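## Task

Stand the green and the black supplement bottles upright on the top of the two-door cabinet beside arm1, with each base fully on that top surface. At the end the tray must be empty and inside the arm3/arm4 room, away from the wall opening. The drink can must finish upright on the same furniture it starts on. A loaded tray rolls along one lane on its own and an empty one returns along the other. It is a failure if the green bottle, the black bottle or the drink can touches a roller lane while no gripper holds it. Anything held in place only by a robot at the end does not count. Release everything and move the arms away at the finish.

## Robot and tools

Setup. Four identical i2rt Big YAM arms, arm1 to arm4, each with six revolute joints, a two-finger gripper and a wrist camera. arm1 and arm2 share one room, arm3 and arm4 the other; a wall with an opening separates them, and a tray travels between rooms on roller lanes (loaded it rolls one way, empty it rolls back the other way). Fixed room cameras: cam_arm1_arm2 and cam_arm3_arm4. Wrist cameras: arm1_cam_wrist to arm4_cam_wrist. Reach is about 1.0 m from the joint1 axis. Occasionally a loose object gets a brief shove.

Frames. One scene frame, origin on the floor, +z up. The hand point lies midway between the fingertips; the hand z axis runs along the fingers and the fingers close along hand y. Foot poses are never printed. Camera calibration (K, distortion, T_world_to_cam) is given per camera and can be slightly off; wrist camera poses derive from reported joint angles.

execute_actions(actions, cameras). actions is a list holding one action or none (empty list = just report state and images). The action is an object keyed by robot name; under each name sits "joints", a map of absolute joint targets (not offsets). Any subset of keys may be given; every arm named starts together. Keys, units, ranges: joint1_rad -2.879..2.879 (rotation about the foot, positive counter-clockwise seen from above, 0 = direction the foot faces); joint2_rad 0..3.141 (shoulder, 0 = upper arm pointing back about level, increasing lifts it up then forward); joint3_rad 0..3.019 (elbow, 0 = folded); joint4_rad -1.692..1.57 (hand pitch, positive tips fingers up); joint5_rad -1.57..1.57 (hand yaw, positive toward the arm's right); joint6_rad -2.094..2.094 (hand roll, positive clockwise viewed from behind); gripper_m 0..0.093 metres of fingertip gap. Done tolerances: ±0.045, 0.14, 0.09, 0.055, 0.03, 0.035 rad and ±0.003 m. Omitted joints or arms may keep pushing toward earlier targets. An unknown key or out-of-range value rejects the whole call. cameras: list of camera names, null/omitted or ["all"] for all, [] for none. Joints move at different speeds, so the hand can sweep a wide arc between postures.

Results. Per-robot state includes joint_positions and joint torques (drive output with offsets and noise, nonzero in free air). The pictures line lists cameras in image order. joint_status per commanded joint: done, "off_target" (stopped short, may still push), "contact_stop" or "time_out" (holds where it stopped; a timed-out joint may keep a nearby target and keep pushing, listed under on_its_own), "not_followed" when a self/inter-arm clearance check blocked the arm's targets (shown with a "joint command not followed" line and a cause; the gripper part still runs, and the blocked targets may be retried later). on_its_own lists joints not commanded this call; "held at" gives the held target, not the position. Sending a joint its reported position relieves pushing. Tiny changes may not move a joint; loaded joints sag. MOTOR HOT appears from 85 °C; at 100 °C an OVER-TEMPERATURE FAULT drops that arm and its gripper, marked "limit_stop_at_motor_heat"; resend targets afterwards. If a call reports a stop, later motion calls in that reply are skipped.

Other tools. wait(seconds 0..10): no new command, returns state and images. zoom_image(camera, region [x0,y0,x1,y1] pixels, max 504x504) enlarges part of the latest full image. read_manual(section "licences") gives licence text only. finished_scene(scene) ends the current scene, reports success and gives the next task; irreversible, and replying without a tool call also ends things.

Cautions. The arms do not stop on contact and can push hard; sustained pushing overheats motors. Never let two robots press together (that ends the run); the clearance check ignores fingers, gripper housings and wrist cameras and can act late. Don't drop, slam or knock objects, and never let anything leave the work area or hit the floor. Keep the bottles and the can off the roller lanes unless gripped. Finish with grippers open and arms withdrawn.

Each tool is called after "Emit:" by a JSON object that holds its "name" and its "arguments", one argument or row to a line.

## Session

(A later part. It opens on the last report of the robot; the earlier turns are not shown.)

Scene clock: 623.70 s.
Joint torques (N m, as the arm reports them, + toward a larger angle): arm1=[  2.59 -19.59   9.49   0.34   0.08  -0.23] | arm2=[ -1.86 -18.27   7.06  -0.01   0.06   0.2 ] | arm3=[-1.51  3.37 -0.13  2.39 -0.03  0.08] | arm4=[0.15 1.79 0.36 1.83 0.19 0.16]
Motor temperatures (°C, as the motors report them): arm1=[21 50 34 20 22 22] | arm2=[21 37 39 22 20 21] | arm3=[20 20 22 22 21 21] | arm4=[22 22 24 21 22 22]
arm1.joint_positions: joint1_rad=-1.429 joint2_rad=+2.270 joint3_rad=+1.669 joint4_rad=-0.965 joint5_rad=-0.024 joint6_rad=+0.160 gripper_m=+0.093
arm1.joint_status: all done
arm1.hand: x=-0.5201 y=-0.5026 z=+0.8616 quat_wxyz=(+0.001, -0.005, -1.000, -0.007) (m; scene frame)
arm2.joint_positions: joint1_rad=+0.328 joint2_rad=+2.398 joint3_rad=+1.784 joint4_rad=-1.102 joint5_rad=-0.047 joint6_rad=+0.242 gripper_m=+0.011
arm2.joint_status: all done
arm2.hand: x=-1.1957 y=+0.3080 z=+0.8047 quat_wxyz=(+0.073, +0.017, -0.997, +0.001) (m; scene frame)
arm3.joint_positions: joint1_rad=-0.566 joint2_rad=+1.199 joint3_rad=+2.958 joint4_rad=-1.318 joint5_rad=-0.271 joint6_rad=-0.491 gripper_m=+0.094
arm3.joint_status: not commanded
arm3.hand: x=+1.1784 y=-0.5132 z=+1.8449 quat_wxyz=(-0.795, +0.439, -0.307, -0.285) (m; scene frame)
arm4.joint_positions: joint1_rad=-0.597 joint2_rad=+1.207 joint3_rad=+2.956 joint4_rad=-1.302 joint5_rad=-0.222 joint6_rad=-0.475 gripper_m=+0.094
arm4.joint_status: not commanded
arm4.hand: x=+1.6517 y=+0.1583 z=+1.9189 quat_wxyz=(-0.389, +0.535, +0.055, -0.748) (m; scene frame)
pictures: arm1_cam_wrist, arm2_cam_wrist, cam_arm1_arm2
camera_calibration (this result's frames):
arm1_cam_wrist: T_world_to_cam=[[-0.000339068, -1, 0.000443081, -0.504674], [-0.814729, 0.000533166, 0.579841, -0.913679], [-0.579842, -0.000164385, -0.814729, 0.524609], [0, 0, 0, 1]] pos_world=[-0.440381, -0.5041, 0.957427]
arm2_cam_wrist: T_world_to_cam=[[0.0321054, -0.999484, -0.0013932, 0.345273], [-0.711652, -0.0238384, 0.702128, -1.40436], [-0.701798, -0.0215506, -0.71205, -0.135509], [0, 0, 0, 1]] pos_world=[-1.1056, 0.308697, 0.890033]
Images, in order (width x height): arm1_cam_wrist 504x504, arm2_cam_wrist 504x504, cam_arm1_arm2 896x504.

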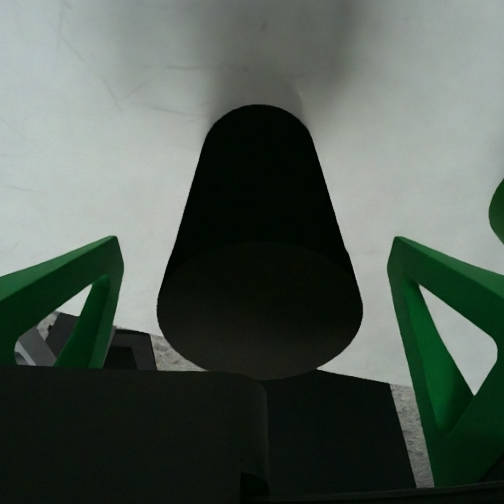

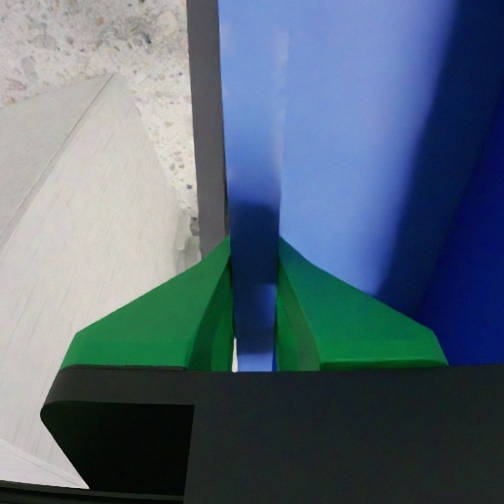

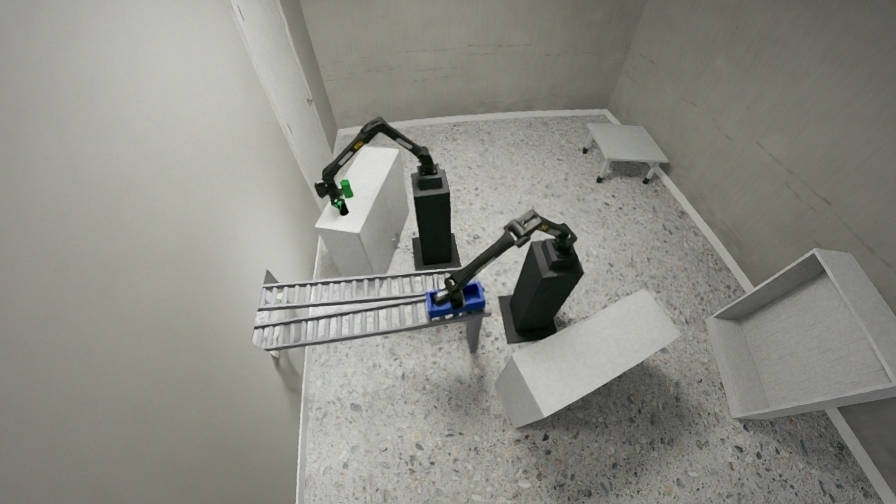

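Emit:
{"name": "execute_actions", "arguments": {
  "actions": [
    {"arm1": {"joints": {"joint2_rad": 2.1, "joint4_rad": -1.135}}, "arm2": {"joints": {"joint2_rad": 2.452, "joint4_rad": -1.03, "joint5_rad": -0.035, "joint6_rad": 0.278}}}
  ],
  "cameras": ["arm1_cam_wrist", "arm2_cam_wrist", "cam_arm1_arm2"]
}}

Scene clock: 651.30 s.
Joint torques (N m, as the arm reports them, + toward a larger angle): arm1=[  2.34 -17.54  10.48   0.27   0.09  -0.18] | arm2=[ -1.31 -17.7    6.79   0.63   0.2    0.21] | arm3=[-1.18  3.66 -0.13  2.2  -0.01  0.14] | arm4=[0.59 1.83 0.29 1.85 0.19 0.18]
Motor temperatures (°C, as the motors report them): arm1=[21 50 35 20 22 22] | arm2=[21 38 39 22 20 21] | arm3=[20 20 22 22 21 21] | arm4=[22 22 24 21 22 22]
arm1.joint_positions: joint1_rad=-1.429 joint2_rad=+2.075 joint3_rad=+1.669 joint4_rad=-1.126 joint5_rad=-0.024 joint6_rad=+0.160 gripper_m=+0.093
arm1.joint_status: all done
arm1.hand: x=-0.5287 y=-0.5028 z=+0.9796 quat_wxyz=(-0.015, -0.005, -1.000, -0.010) (m; scene frame)
arm2.joint_positions: joint1_rad=+0.328 joint2_rad=+2.460 joint3_rad=+1.784 joint4_rad=-1.037 joint5_rad=-0.040 joint6_rad=+0.268 gripper_m=+0.011
arm2.joint_status: all done
arm2.hand: x=-1.1964 y=+0.3061 z=+0.7650 quat_wxyz=(+0.071, +0.004, -0.997, +0.005) (m; scene frame)
arm3.joint_positions: joint1_rad=-0.566 joint2_rad=+1.199 joint3_rad=+2.958 joint4_rad=-1.318 joint5_rad=-0.271 joint6_rad=-0.491 gripper_m=+0.094
arm3.joint_status: not commanded
arm3.hand: x=+1.1784 y=-0.5132 z=+1.8449 quat_wxyz=(-0.795, +0.439, -0.307, -0.285) (m; scene frame)
arm4.joint_positions: joint1_rad=-0.597 joint2_rad=+1.207 joint3_rad=+2.956 joint4_rad=-1.302 joint5_rad=-0.222 joint6_rad=-0.475 gripper_m=+0.094
arm4.joint_status: not commanded
arm4.hand: x=+1.6517 y=+0.1583 z=+1.9189 quat_wxyz=(-0.389, +0.535, +0.055, -0.748) (m; scene frame)
pictures: arm1_cam_wrist, arm2_cam_wrist, cam_arm1_arm2
camera_calibration (this result's frames):
arm1_cam_wrist: T_world_to_cam=[[0.0000364448, -0.99999, -0.00457295, -0.499814], [-0.833523, -0.00255686, 0.552479, -0.973755], [-0.552485, 0.00379152, -0.833514, 0.650618], [0, 0, 0, 1]] pos_world=[-0.452172, -0.504765, 1.07799]
arm2_cam_wrist: T_world_to_cam=[[0.00747455, -0.999936, 0.00849059, 0.306384], [-0.715516, 0.000583365, 0.698596, -1.38643], [-0.698556, -0.0112968, -0.715466, -0.160975], [0, 0, 0, 1]] pos_world=[-1.10676, 0.305354, 0.850784]
Images, in order (width x height): arm1_cam_wrist 504x504, arm2_cam_wrist 504x504, cam_arm1_arm2 896x504.

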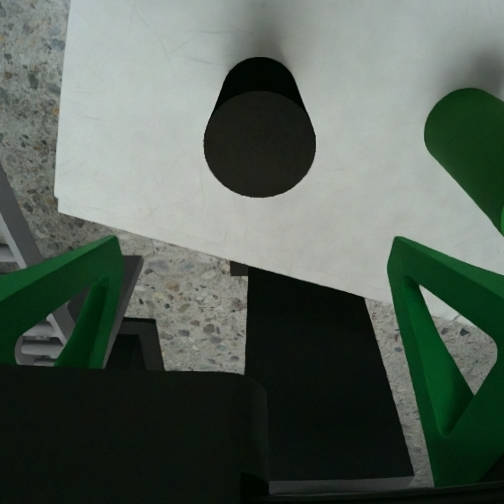

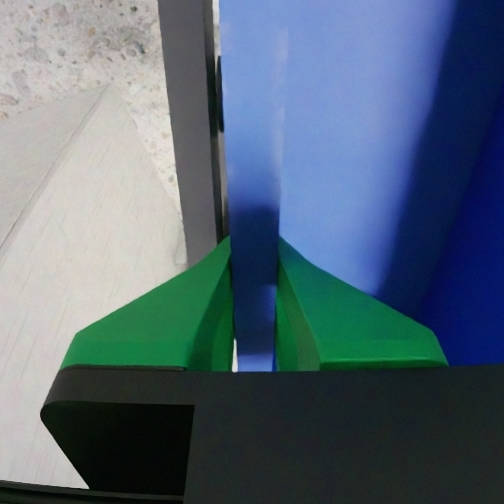

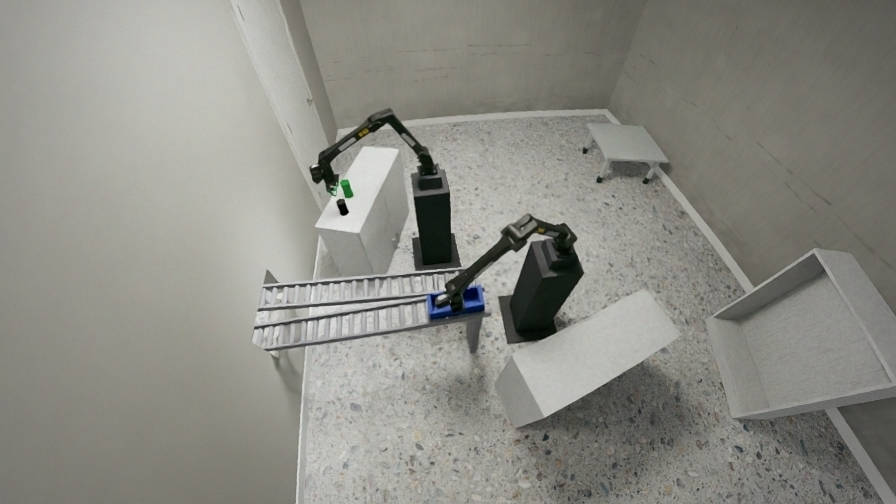

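Emit:
{"name": "execute_actions", "arguments": {
  "actions": [
    {"arm2": {"joints": {"joint3_rad": 1.752, "joint4_rad": -1.002}}}
  ],
  "cameras": ["arm2_cam_wrist", "cam_arm1_arm2"]
}}

Scene clock: 656.80 s.
Joint torques (N m, as the arm reports them, + toward a larger angle): arm1=[  2.34 -16.91  10.53   0.18   0.07  -0.2 ] | arm2=[ -1.42 -17.5    4.97   0.99   0.24   0.19] | arm3=[-1.04  2.9  -0.19  2.2  -0.04  0.1 ] | arm4=[-0.35  1.99  0.32  1.67  0.22  0.16]
Motor temperatures (°C, as the motors report them): arm1=[21 50 36 20 22 22] | arm2=[21 38 39 22 20 21] | arm3=[20 20 22 22 21 21] | arm4=[22 22 24 21 22 22]
arm1.joint_positions: joint1_rad=-1.429 joint2_rad=+2.075 joint3_rad=+1.669 joint4_rad=-1.126 joint5_rad=-0.024 joint6_rad=+0.160 gripper_m=+0.093
arm1.joint_status: not commanded
arm1.hand: x=-0.5287 y=-0.5028 z=+0.9796 quat_wxyz=(-0.015, -0.005, -1.000, -0.010) (m; scene frame)
arm2.joint_positions: joint1_rad=+0.328 joint2_rad=+2.455 joint3_rad=+1.762 joint4_rad=-1.016 joint5_rad=-0.040 joint6_rad=+0.270 gripper_m=+0.011
arm2.joint_status: all done
arm2.hand: x=-1.2003 y=+0.3050 z=+0.7615 quat_wxyz=(+0.069, +0.003, -0.998, +0.005) (m; scene frame)
arm3.joint_positions: joint1_rad=-0.566 joint2_rad=+1.199 joint3_rad=+2.958 joint4_rad=-1.318 joint5_rad=-0.271 joint6_rad=-0.491 gripper_m=+0.094
arm3.joint_status: not commanded
arm3.hand: x=+1.1784 y=-0.5132 z=+1.8449 quat_wxyz=(-0.795, +0.439, -0.307, -0.285) (m; scene frame)
arm4.joint_positions: joint1_rad=-0.597 joint2_rad=+1.207 joint3_rad=+2.956 joint4_rad=-1.302 joint5_rad=-0.222 joint6_rad=-0.475 gripper_m=+0.094
arm4.joint_status: not commanded
arm4.hand: x=+1.6517 y=+0.1583 z=+1.9189 quat_wxyz=(-0.389, +0.535, +0.055, -0.748) (m; scene frame)
pictures: arm2_cam_wrist, cam_arm1_arm2
camera_calibration (this result's frames):
arm2_cam_wrist: T_world_to_cam=[[0.00555001, -0.999958, 0.00726066, 0.303986], [-0.718268, 0.00106537, 0.695766, -1.38802], [-0.695745, -0.00907661, -0.718232, -0.161453], [0, 0, 0, 1]] pos_world=[-1.11099, 0.303987, 0.84757]
Images, in order (width x height): arm2_cam_wrist 504x504, cam_arm1_arm2 896x504.

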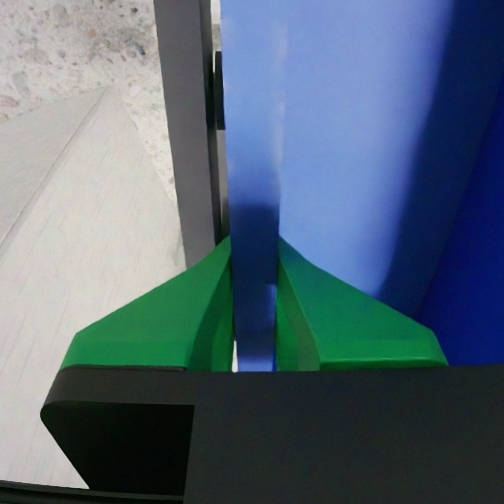

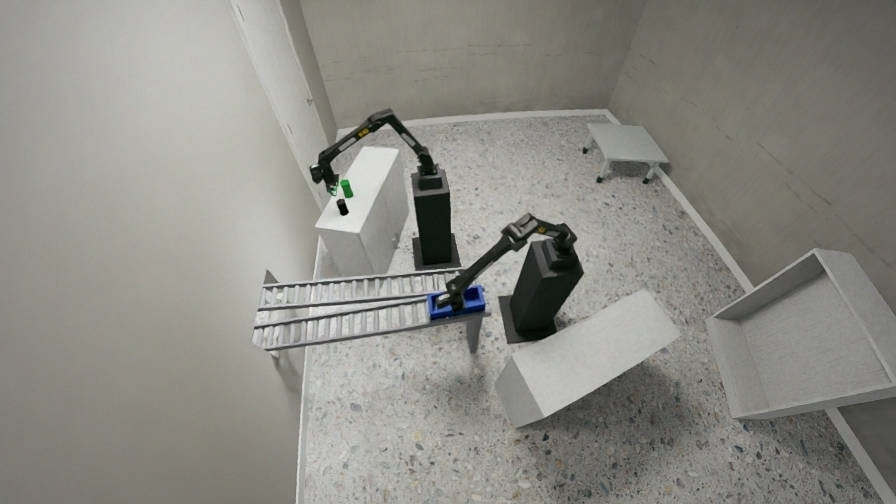

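Emit:
{"name": "execute_actions", "arguments": {
  "actions": [
    {"arm2": {"joints": {"joint3_rad": 1.775, "joint4_rad": -1.016, "gripper_m": 0.032}}}
  ],
  "cameras": []
}}

Emit:
{"name": "execute_actions", "arguments": {
  "actions": [
    {"arm2": {"joints": {"joint2_rad": 2.28, "joint4_rad": -1.19}}}
  ],
  "cameras": ["arm2_cam_wrist", "cam_arm1_arm2"]
}}

Scene clock: 663.90 s.
Joint torques (N m, as the arm reports them, + toward a larger angle): arm1=[  2.3  -17.29  10.54   0.24   0.08  -0.19] | arm2=[ -1.59 -17.4    6.74   0.35   0.12   0.18] | arm3=[-1.53  2.46 -0.01  2.07 -0.02  0.14] | arm4=[-0.1   1.69  0.23  1.9   0.18  0.18]
Motor temperatures (°C, as the motors report them): arm1=[21 49 36 20 22 22] | arm2=[21 38 38 22 20 21] | arm3=[20 20 22 22 21 21] | arm4=[22 22 24 21 22 22]
arm1.joint_positions: joint1_rad=-1.429 joint2_rad=+2.075 joint3_rad=+1.669 joint4_rad=-1.126 joint5_rad=-0.024 joint6_rad=+0.160 gripper_m=+0.093
arm1.joint_status: not commanded
arm1.hand: x=-0.5287 y=-0.5028 z=+0.9796 quat_wxyz=(-0.015, -0.005, -1.000, -0.010) (m; scene frame)
arm2.joint_positions: joint1_rad=+0.328 joint2_rad=+2.454 joint3_rad=+1.762 joint4_rad=-1.016 joint5_rad=-0.038 joint6_rad=+0.270 gripper_m=+0.032
arm2.joint_status: all done
arm2.hand: x=-1.2001 y=+0.3046 z=+0.7617 quat_wxyz=(+0.068, +0.003, -0.998, +0.006) (m; scene frame)
arm3.joint_positions: joint1_rad=-0.566 joint2_rad=+1.199 joint3_rad=+2.958 joint4_rad=-1.318 joint5_rad=-0.271 joint6_rad=-0.491 gripper_m=+0.094
arm3.joint_status: not commanded
arm3.hand: x=+1.1784 y=-0.5132 z=+1.8449 quat_wxyz=(-0.795, +0.439, -0.307, -0.285) (m; scene frame)
arm4.joint_positions: joint1_rad=-0.597 joint2_rad=+1.207 joint3_rad=+2.956 joint4_rad=-1.302 joint5_rad=-0.222 joint6_rad=-0.475 gripper_m=+0.094
arm4.joint_status: not commanded
arm4.hand: x=+1.6517 y=+0.1583 z=+1.9189 quat_wxyz=(-0.389, +0.535, +0.055, -0.748) (m; scene frame)
pictures: none
No camera images: the call's "cameras" was empty. Leave "cameras" out to get every camera's image.

Scene clock: 665.07 s.
Joint torques (N m, as the arm reports them, + toward a larger angle): arm1=[  2.38 -17.18  10.48   0.19   0.06  -0.19] | arm2=[ -1.45 -15.59   7.57   0.01   0.12   0.18] | arm3=[-1.15  3.49 -0.34  2.12 -0.05  0.14] | arm4=[-0.39  1.52  0.37  1.82  0.19  0.19]
Motor temperatures (°C, as the motors report them): arm1=[21 49 36 20 22 22] | arm2=[21 38 38 22 20 21] | arm3=[20 20 22 22 21 21] | arm4=[22 22 24 21 22 22]
arm1.joint_positions: joint1_rad=-1.429 joint2_rad=+2.075 joint3_rad=+1.669 joint4_rad=-1.126 joint5_rad=-0.024 joint6_rad=+0.160 gripper_m=+0.093
arm1.joint_status: not commanded
arm1.hand: x=-0.5287 y=-0.5028 z=+0.9796 quat_wxyz=(-0.015, -0.005, -1.000, -0.010) (m; scene frame)
arm2.joint_positions: joint1_rad=+0.328 joint2_rad=+2.262 joint3_rad=+1.762 joint4_rad=-1.181 joint5_rad=-0.038 joint6_rad=+0.270 gripper_m=+0.032
arm2.joint_status: all done
arm2.hand: x=-1.1954 y=+0.3074 z=+0.8820 quat_wxyz=(+0.056, +0.003, -0.998, +0.002) (m; scene frame)
arm3.joint_positions: joint1_rad=-0.566 joint2_rad=+1.199 joint3_rad=+2.958 joint4_rad=-1.318 joint5_rad=-0.271 joint6_rad=-0.491 gripper_m=+0.094
arm3.joint_status: not commanded
arm3.hand: x=+1.1784 y=-0.5132 z=+1.8449 quat_wxyz=(-0.795, +0.439, -0.307, -0.285) (m; scene frame)
arm4.joint_positions: joint1_rad=-0.597 joint2_rad=+1.207 joint3_rad=+2.956 joint4_rad=-1.302 joint5_rad=-0.222 joint6_rad=-0.475 gripper_m=+0.094
arm4.joint_status: not commanded
arm4.hand: x=+1.6517 y=+0.1583 z=+1.9189 quat_wxyz=(-0.389, +0.535, +0.055, -0.748) (m; scene frame)
pictures: arm2_cam_wrist, cam_arm1_arm2
camera_calibration (this result's frames):
arm2_cam_wrist: T_world_to_cam=[[0.00562558, -0.999982, 0.00227024, 0.309998], [-0.73631, -0.00260608, 0.676639, -1.47196], [-0.676621, -0.00547809, -0.736311, -0.0337107], [0, 0, 0, 1]] pos_world=[-1.10837, 0.305972, 0.970463]
Images, in order (width x height): arm2_cam_wrist 504x504, cam_arm1_arm2 896x504.

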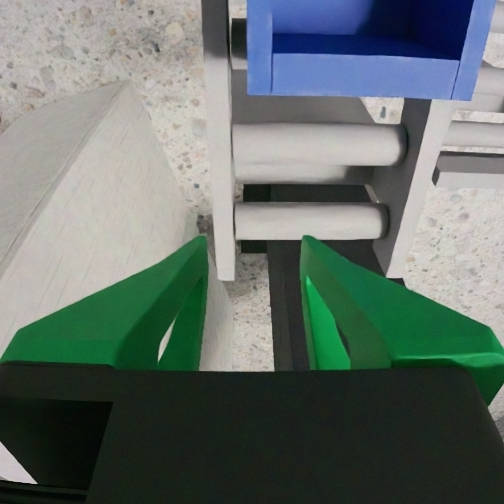

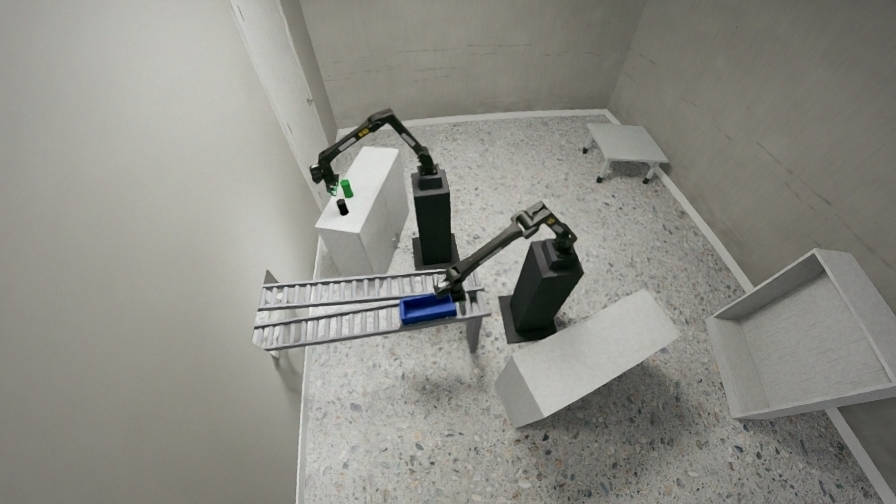

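The tray is rolling down the return lane. I'll wait for it to arrive.

Emit:
{"name": "wait", "arguments": {
  "seconds": 10
}}

Scene clock: 676.20 s.
Joint torques (N m, as the arm reports them, + toward a larger angle): arm1=[  2.18 -17.08  10.47   0.25   0.07  -0.19] | arm2=[ -1.45 -15.44   7.58   0.02   0.13   0.18] | arm3=[-1.39  3.39 -0.1   2.32  0.01  0.07] | arm4=[-0.22  2.23  0.35  1.79  0.15  0.17]
Motor temperatures (°C, as the motors report them): arm1=[21 49 37 20 22 22] | arm2=[21 38 39 22 20 21] | arm3=[20 20 22 22 21 21] | arm4=[22 21 24 21 22 22]
arm1.joint_positions: joint1_rad=-1.429 joint2_rad=+2.075 joint3_rad=+1.669 joint4_rad=-1.126 joint5_rad=-0.024 joint6_rad=+0.160 gripper_m=+0.093
arm1.joint_status: not commanded
arm1.hand: x=-0.5287 y=-0.5028 z=+0.9796 quat_wxyz=(-0.015, -0.005, -1.000, -0.010) (m; scene frame)
arm2.joint_positions: joint1_rad=+0.328 joint2_rad=+2.262 joint3_rad=+1.762 joint4_rad=-1.181 joint5_rad=-0.038 joint6_rad=+0.270 gripper_m=+0.032
arm2.joint_status: all done
arm2.hand: x=-1.1954 y=+0.3074 z=+0.8820 quat_wxyz=(+0.056, +0.003, -0.998, +0.002) (m; scene frame)
arm3.joint_positions: joint1_rad=-0.566 joint2_rad=+1.199 joint3_rad=+2.958 joint4_rad=-1.318 joint5_rad=-0.271 joint6_rad=-0.491 gripper_m=+0.094
arm3.joint_status: not commanded
arm3.hand: x=+1.1784 y=-0.5132 z=+1.8449 quat_wxyz=(-0.795, +0.439, -0.307, -0.285) (m; scene frame)
arm4.joint_positions: joint1_rad=-0.597 joint2_rad=+1.207 joint3_rad=+2.956 joint4_rad=-1.302 joint5_rad=-0.222 joint6_rad=-0.475 gripper_m=+0.094
arm4.joint_status: not commanded
arm4.hand: x=+1.6517 y=+0.1583 z=+1.9189 quat_wxyz=(-0.389, +0.535, +0.055, -0.748) (m; scene frame)
wait: 10.00 s; at rest from the start
pictures: arm1_cam_wrist, arm2_cam_wrist, arm3_cam_wrist, arm4_cam_wrist, cam_arm1_arm2, cam_arm3_arm4
camera_calibration (this result's frames):
arm1_cam_wrist: T_world_to_cam=[[0.0000364448, -0.99999, -0.00457295, -0.499814], [-0.833523, -0.00255686, 0.552479, -0.973755], [-0.552485, 0.00379152, -0.833514, 0.650618], [0, 0, 0, 1]] pos_world=[-0.452172, -0.504765, 1.07799]
arm2_cam_wrist: T_world_to_cam=[[0.00562558, -0.999982, 0.00227024, 0.309998], [-0.73631, -0.00260608, 0.676639, -1.47196], [-0.676621, -0.00547809, -0.736311, -0.0337107], [0, 0, 0, 1]] pos_world=[-1.10837, 0.305972, 0.970463]
arm3_cam_wrist: T_world_to_cam=[[0.728067, -0.445045, 0.521396, -2.05013], [0.381801, -0.368444, -0.84763, 0.926252], [0.569338, 0.816201, -0.0983336, 0.0542161], [0, 0, 0, 1]] pos_world=[1.10812, -0.615378, 1.85938]
arm4_cam_wrist: T_world_to_cam=[[0.534117, 0.685113, 0.495317, -1.94262], [0.383156, 0.326089, -0.864209, 0.97667], [-0.753599, 0.651372, -0.0883356, 1.43741], [0, 0, 0, 1]] pos_world=[1.7466, 0.0761494, 1.93324]
Images, in order (width x height): arm1_cam_wrist 504x504, arm2_cam_wrist 504x504, arm3_cam_wrist 504x504, arm4_cam_wrist 504x504, cam_arm1_arm2 896x504, cam_arm3_arm4 896x504.

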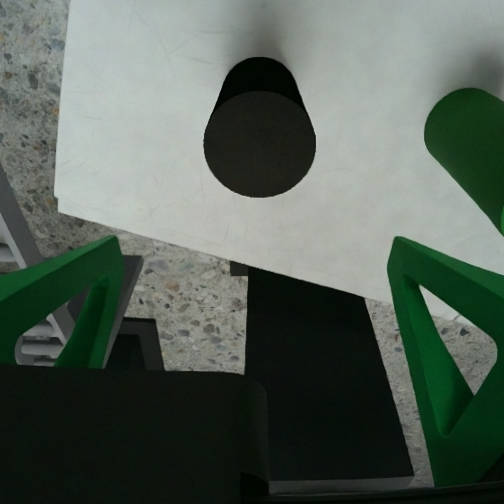

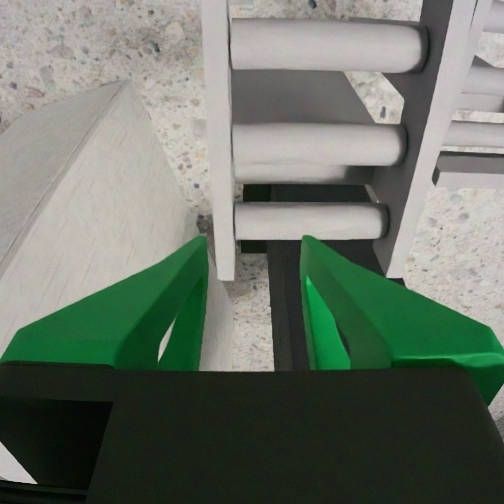

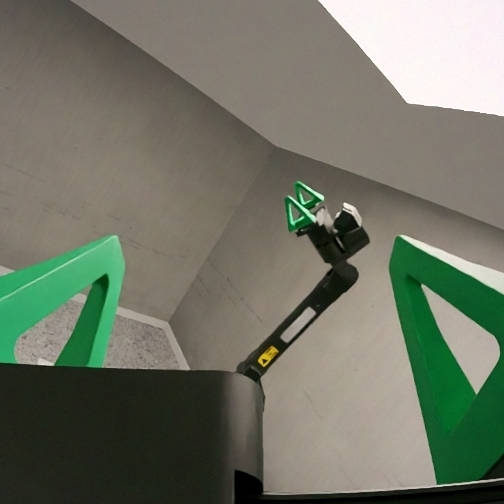

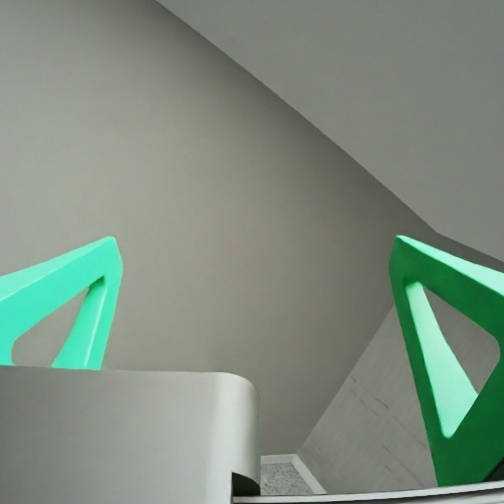

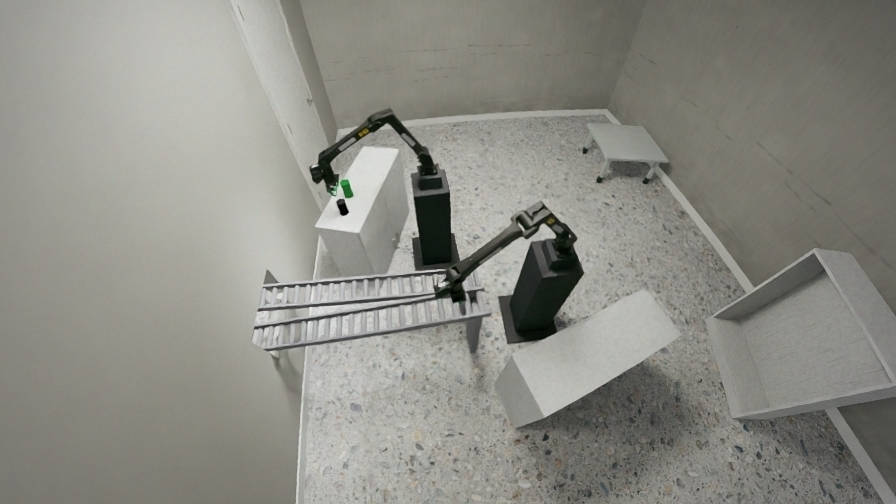

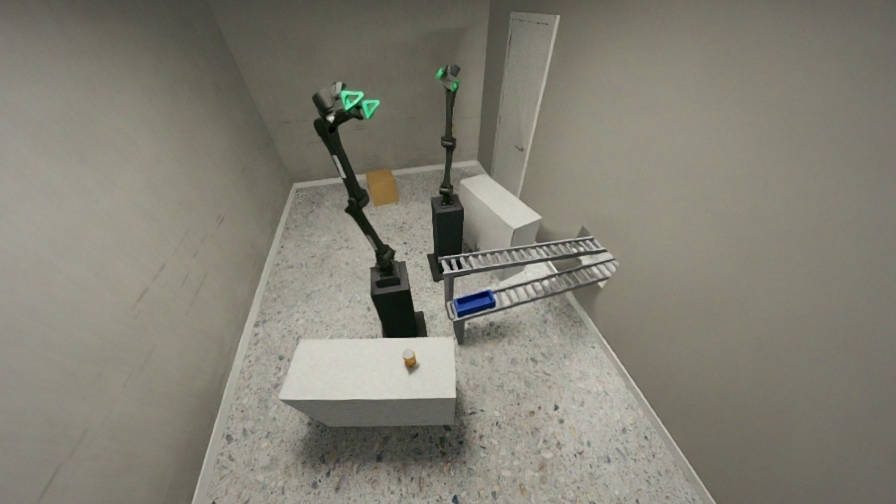

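Emit:
{"name": "execute_actions", "arguments": {
  "actions": [
    {"arm1": {"joints": {"joint2_rad": 1.85, "joint4_rad": -1.35}}}
  ],
  "cameras": ["arm1_cam_wrist", "cam_arm1_arm2", "cam_arm3_arm4"]
}}

Scene clock: 681.63 s.
Joint torques (N m, as the arm reports them, + toward a larger angle): arm1=[  2.37 -15.69  11.19   0.23   0.07  -0.2 ] | arm2=[ -1.44 -15.43   7.57   0.01   0.12   0.18] | arm3=[-1.5   2.84 -0.25  2.16 -0.04  0.15] | arm4=[0.15 2.14 0.26 1.6  0.21 0.14]
Motor temperatures (°C, as the motors report them): arm1=[21 49 37 20 22 22] | arm2=[21 38 39 22 20 21] | arm3=[20 20 22 22 21 21] | arm4=[22 21 24 21 22 22]
arm1.joint_positions: joint1_rad=-1.429 joint2_rad=+1.835 joint3_rad=+1.669 joint4_rad=-1.342 joint5_rad=-0.024 joint6_rad=+0.160 gripper_m=+0.093
arm1.joint_status: all done
arm1.hand: x=-0.5737 y=-0.5084 z=+1.1169 quat_wxyz=(-0.027, -0.005, -1.000, -0.012) (m; scene frame)
arm2.joint_positions: joint1_rad=+0.328 joint2_rad=+2.262 joint3_rad=+1.762 joint4_rad=-1.181 joint5_rad=-0.038 joint6_rad=+0.270 gripper_m=+0.032
arm2.joint_status: not commanded
arm2.hand: x=-1.1954 y=+0.3074 z=+0.8820 quat_wxyz=(+0.056, +0.003, -0.998, +0.002) (m; scene frame)
arm3.joint_positions: joint1_rad=-0.566 joint2_rad=+1.199 joint3_rad=+2.958 joint4_rad=-1.318 joint5_rad=-0.271 joint6_rad=-0.491 gripper_m=+0.094
arm3.joint_status: not commanded
arm3.hand: x=+1.1784 y=-0.5132 z=+1.8449 quat_wxyz=(-0.795, +0.439, -0.307, -0.285) (m; scene frame)
arm4.joint_positions: joint1_rad=-0.597 joint2_rad=+1.207 joint3_rad=+2.956 joint4_rad=-1.302 joint5_rad=-0.222 joint6_rad=-0.475 gripper_m=+0.094
arm4.joint_status: not commanded
arm4.hand: x=+1.6517 y=+0.1583 z=+1.9189 quat_wxyz=(-0.389, +0.535, +0.055, -0.748) (m; scene frame)
pictures: arm1_cam_wrist, cam_arm1_arm2, cam_arm3_arm4
camera_calibration (this result's frames):
arm1_cam_wrist: T_world_to_cam=[[0.000413997, -0.999966, -0.00821166, -0.500425], [-0.846615, -0.00472078, 0.532186, -1.07317], [-0.532206, 0.00673179, -0.846588, 0.76796], [0, 0, 0, 1]] pos_world=[-0.499642, -0.510644, 1.21716]
Images, in order (width x height): arm1_cam_wrist 504x504, cam_arm1_arm2 896x504, cam_arm3_arm4 896x504.

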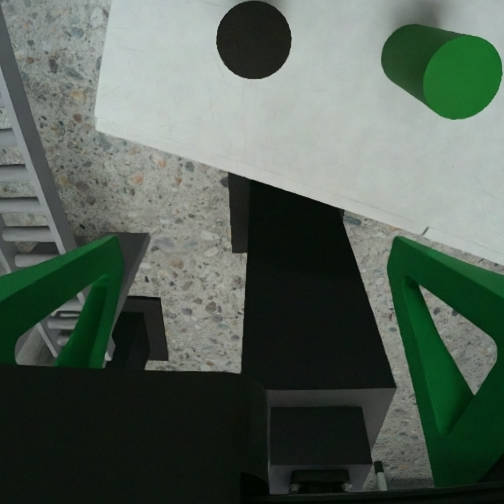

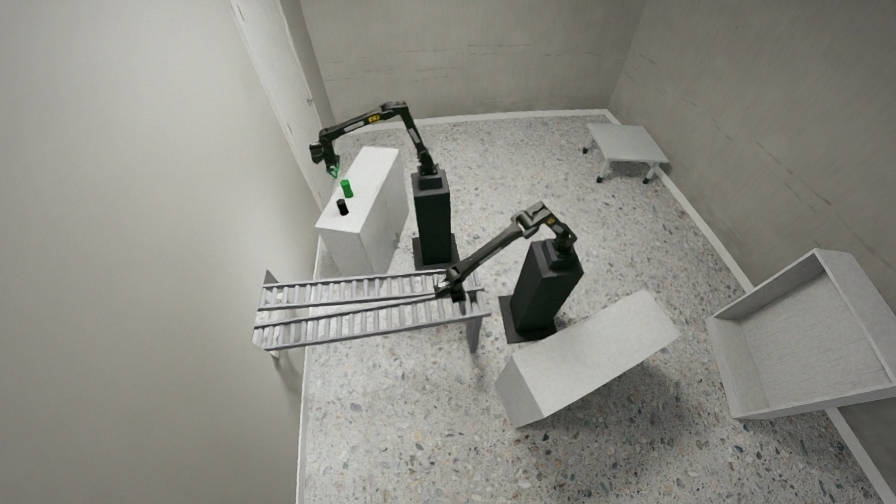

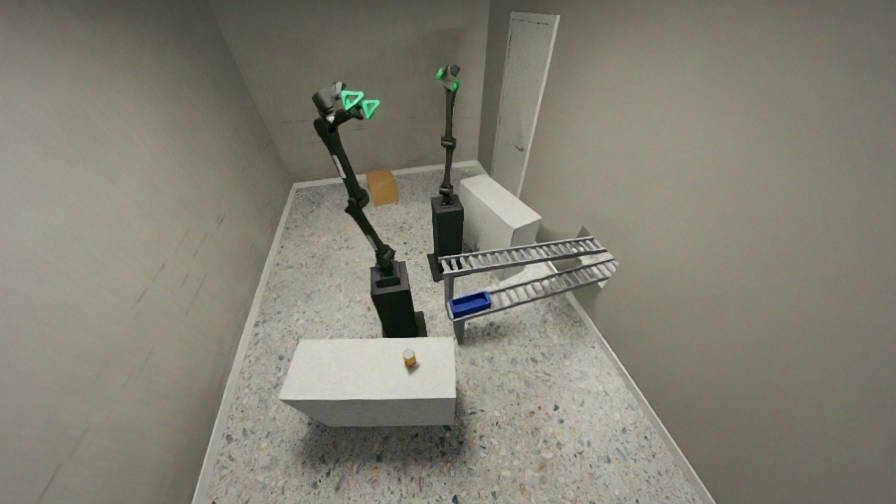

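Both bottles are standing on the cabinet. The empty tray is at the end of the return lane in the arm3/arm4 room, and the can hasn't moved.

Emit:
{"name": "finished_scene", "arguments": {
  "scene": 2
}}

The scene is finished: the task was done.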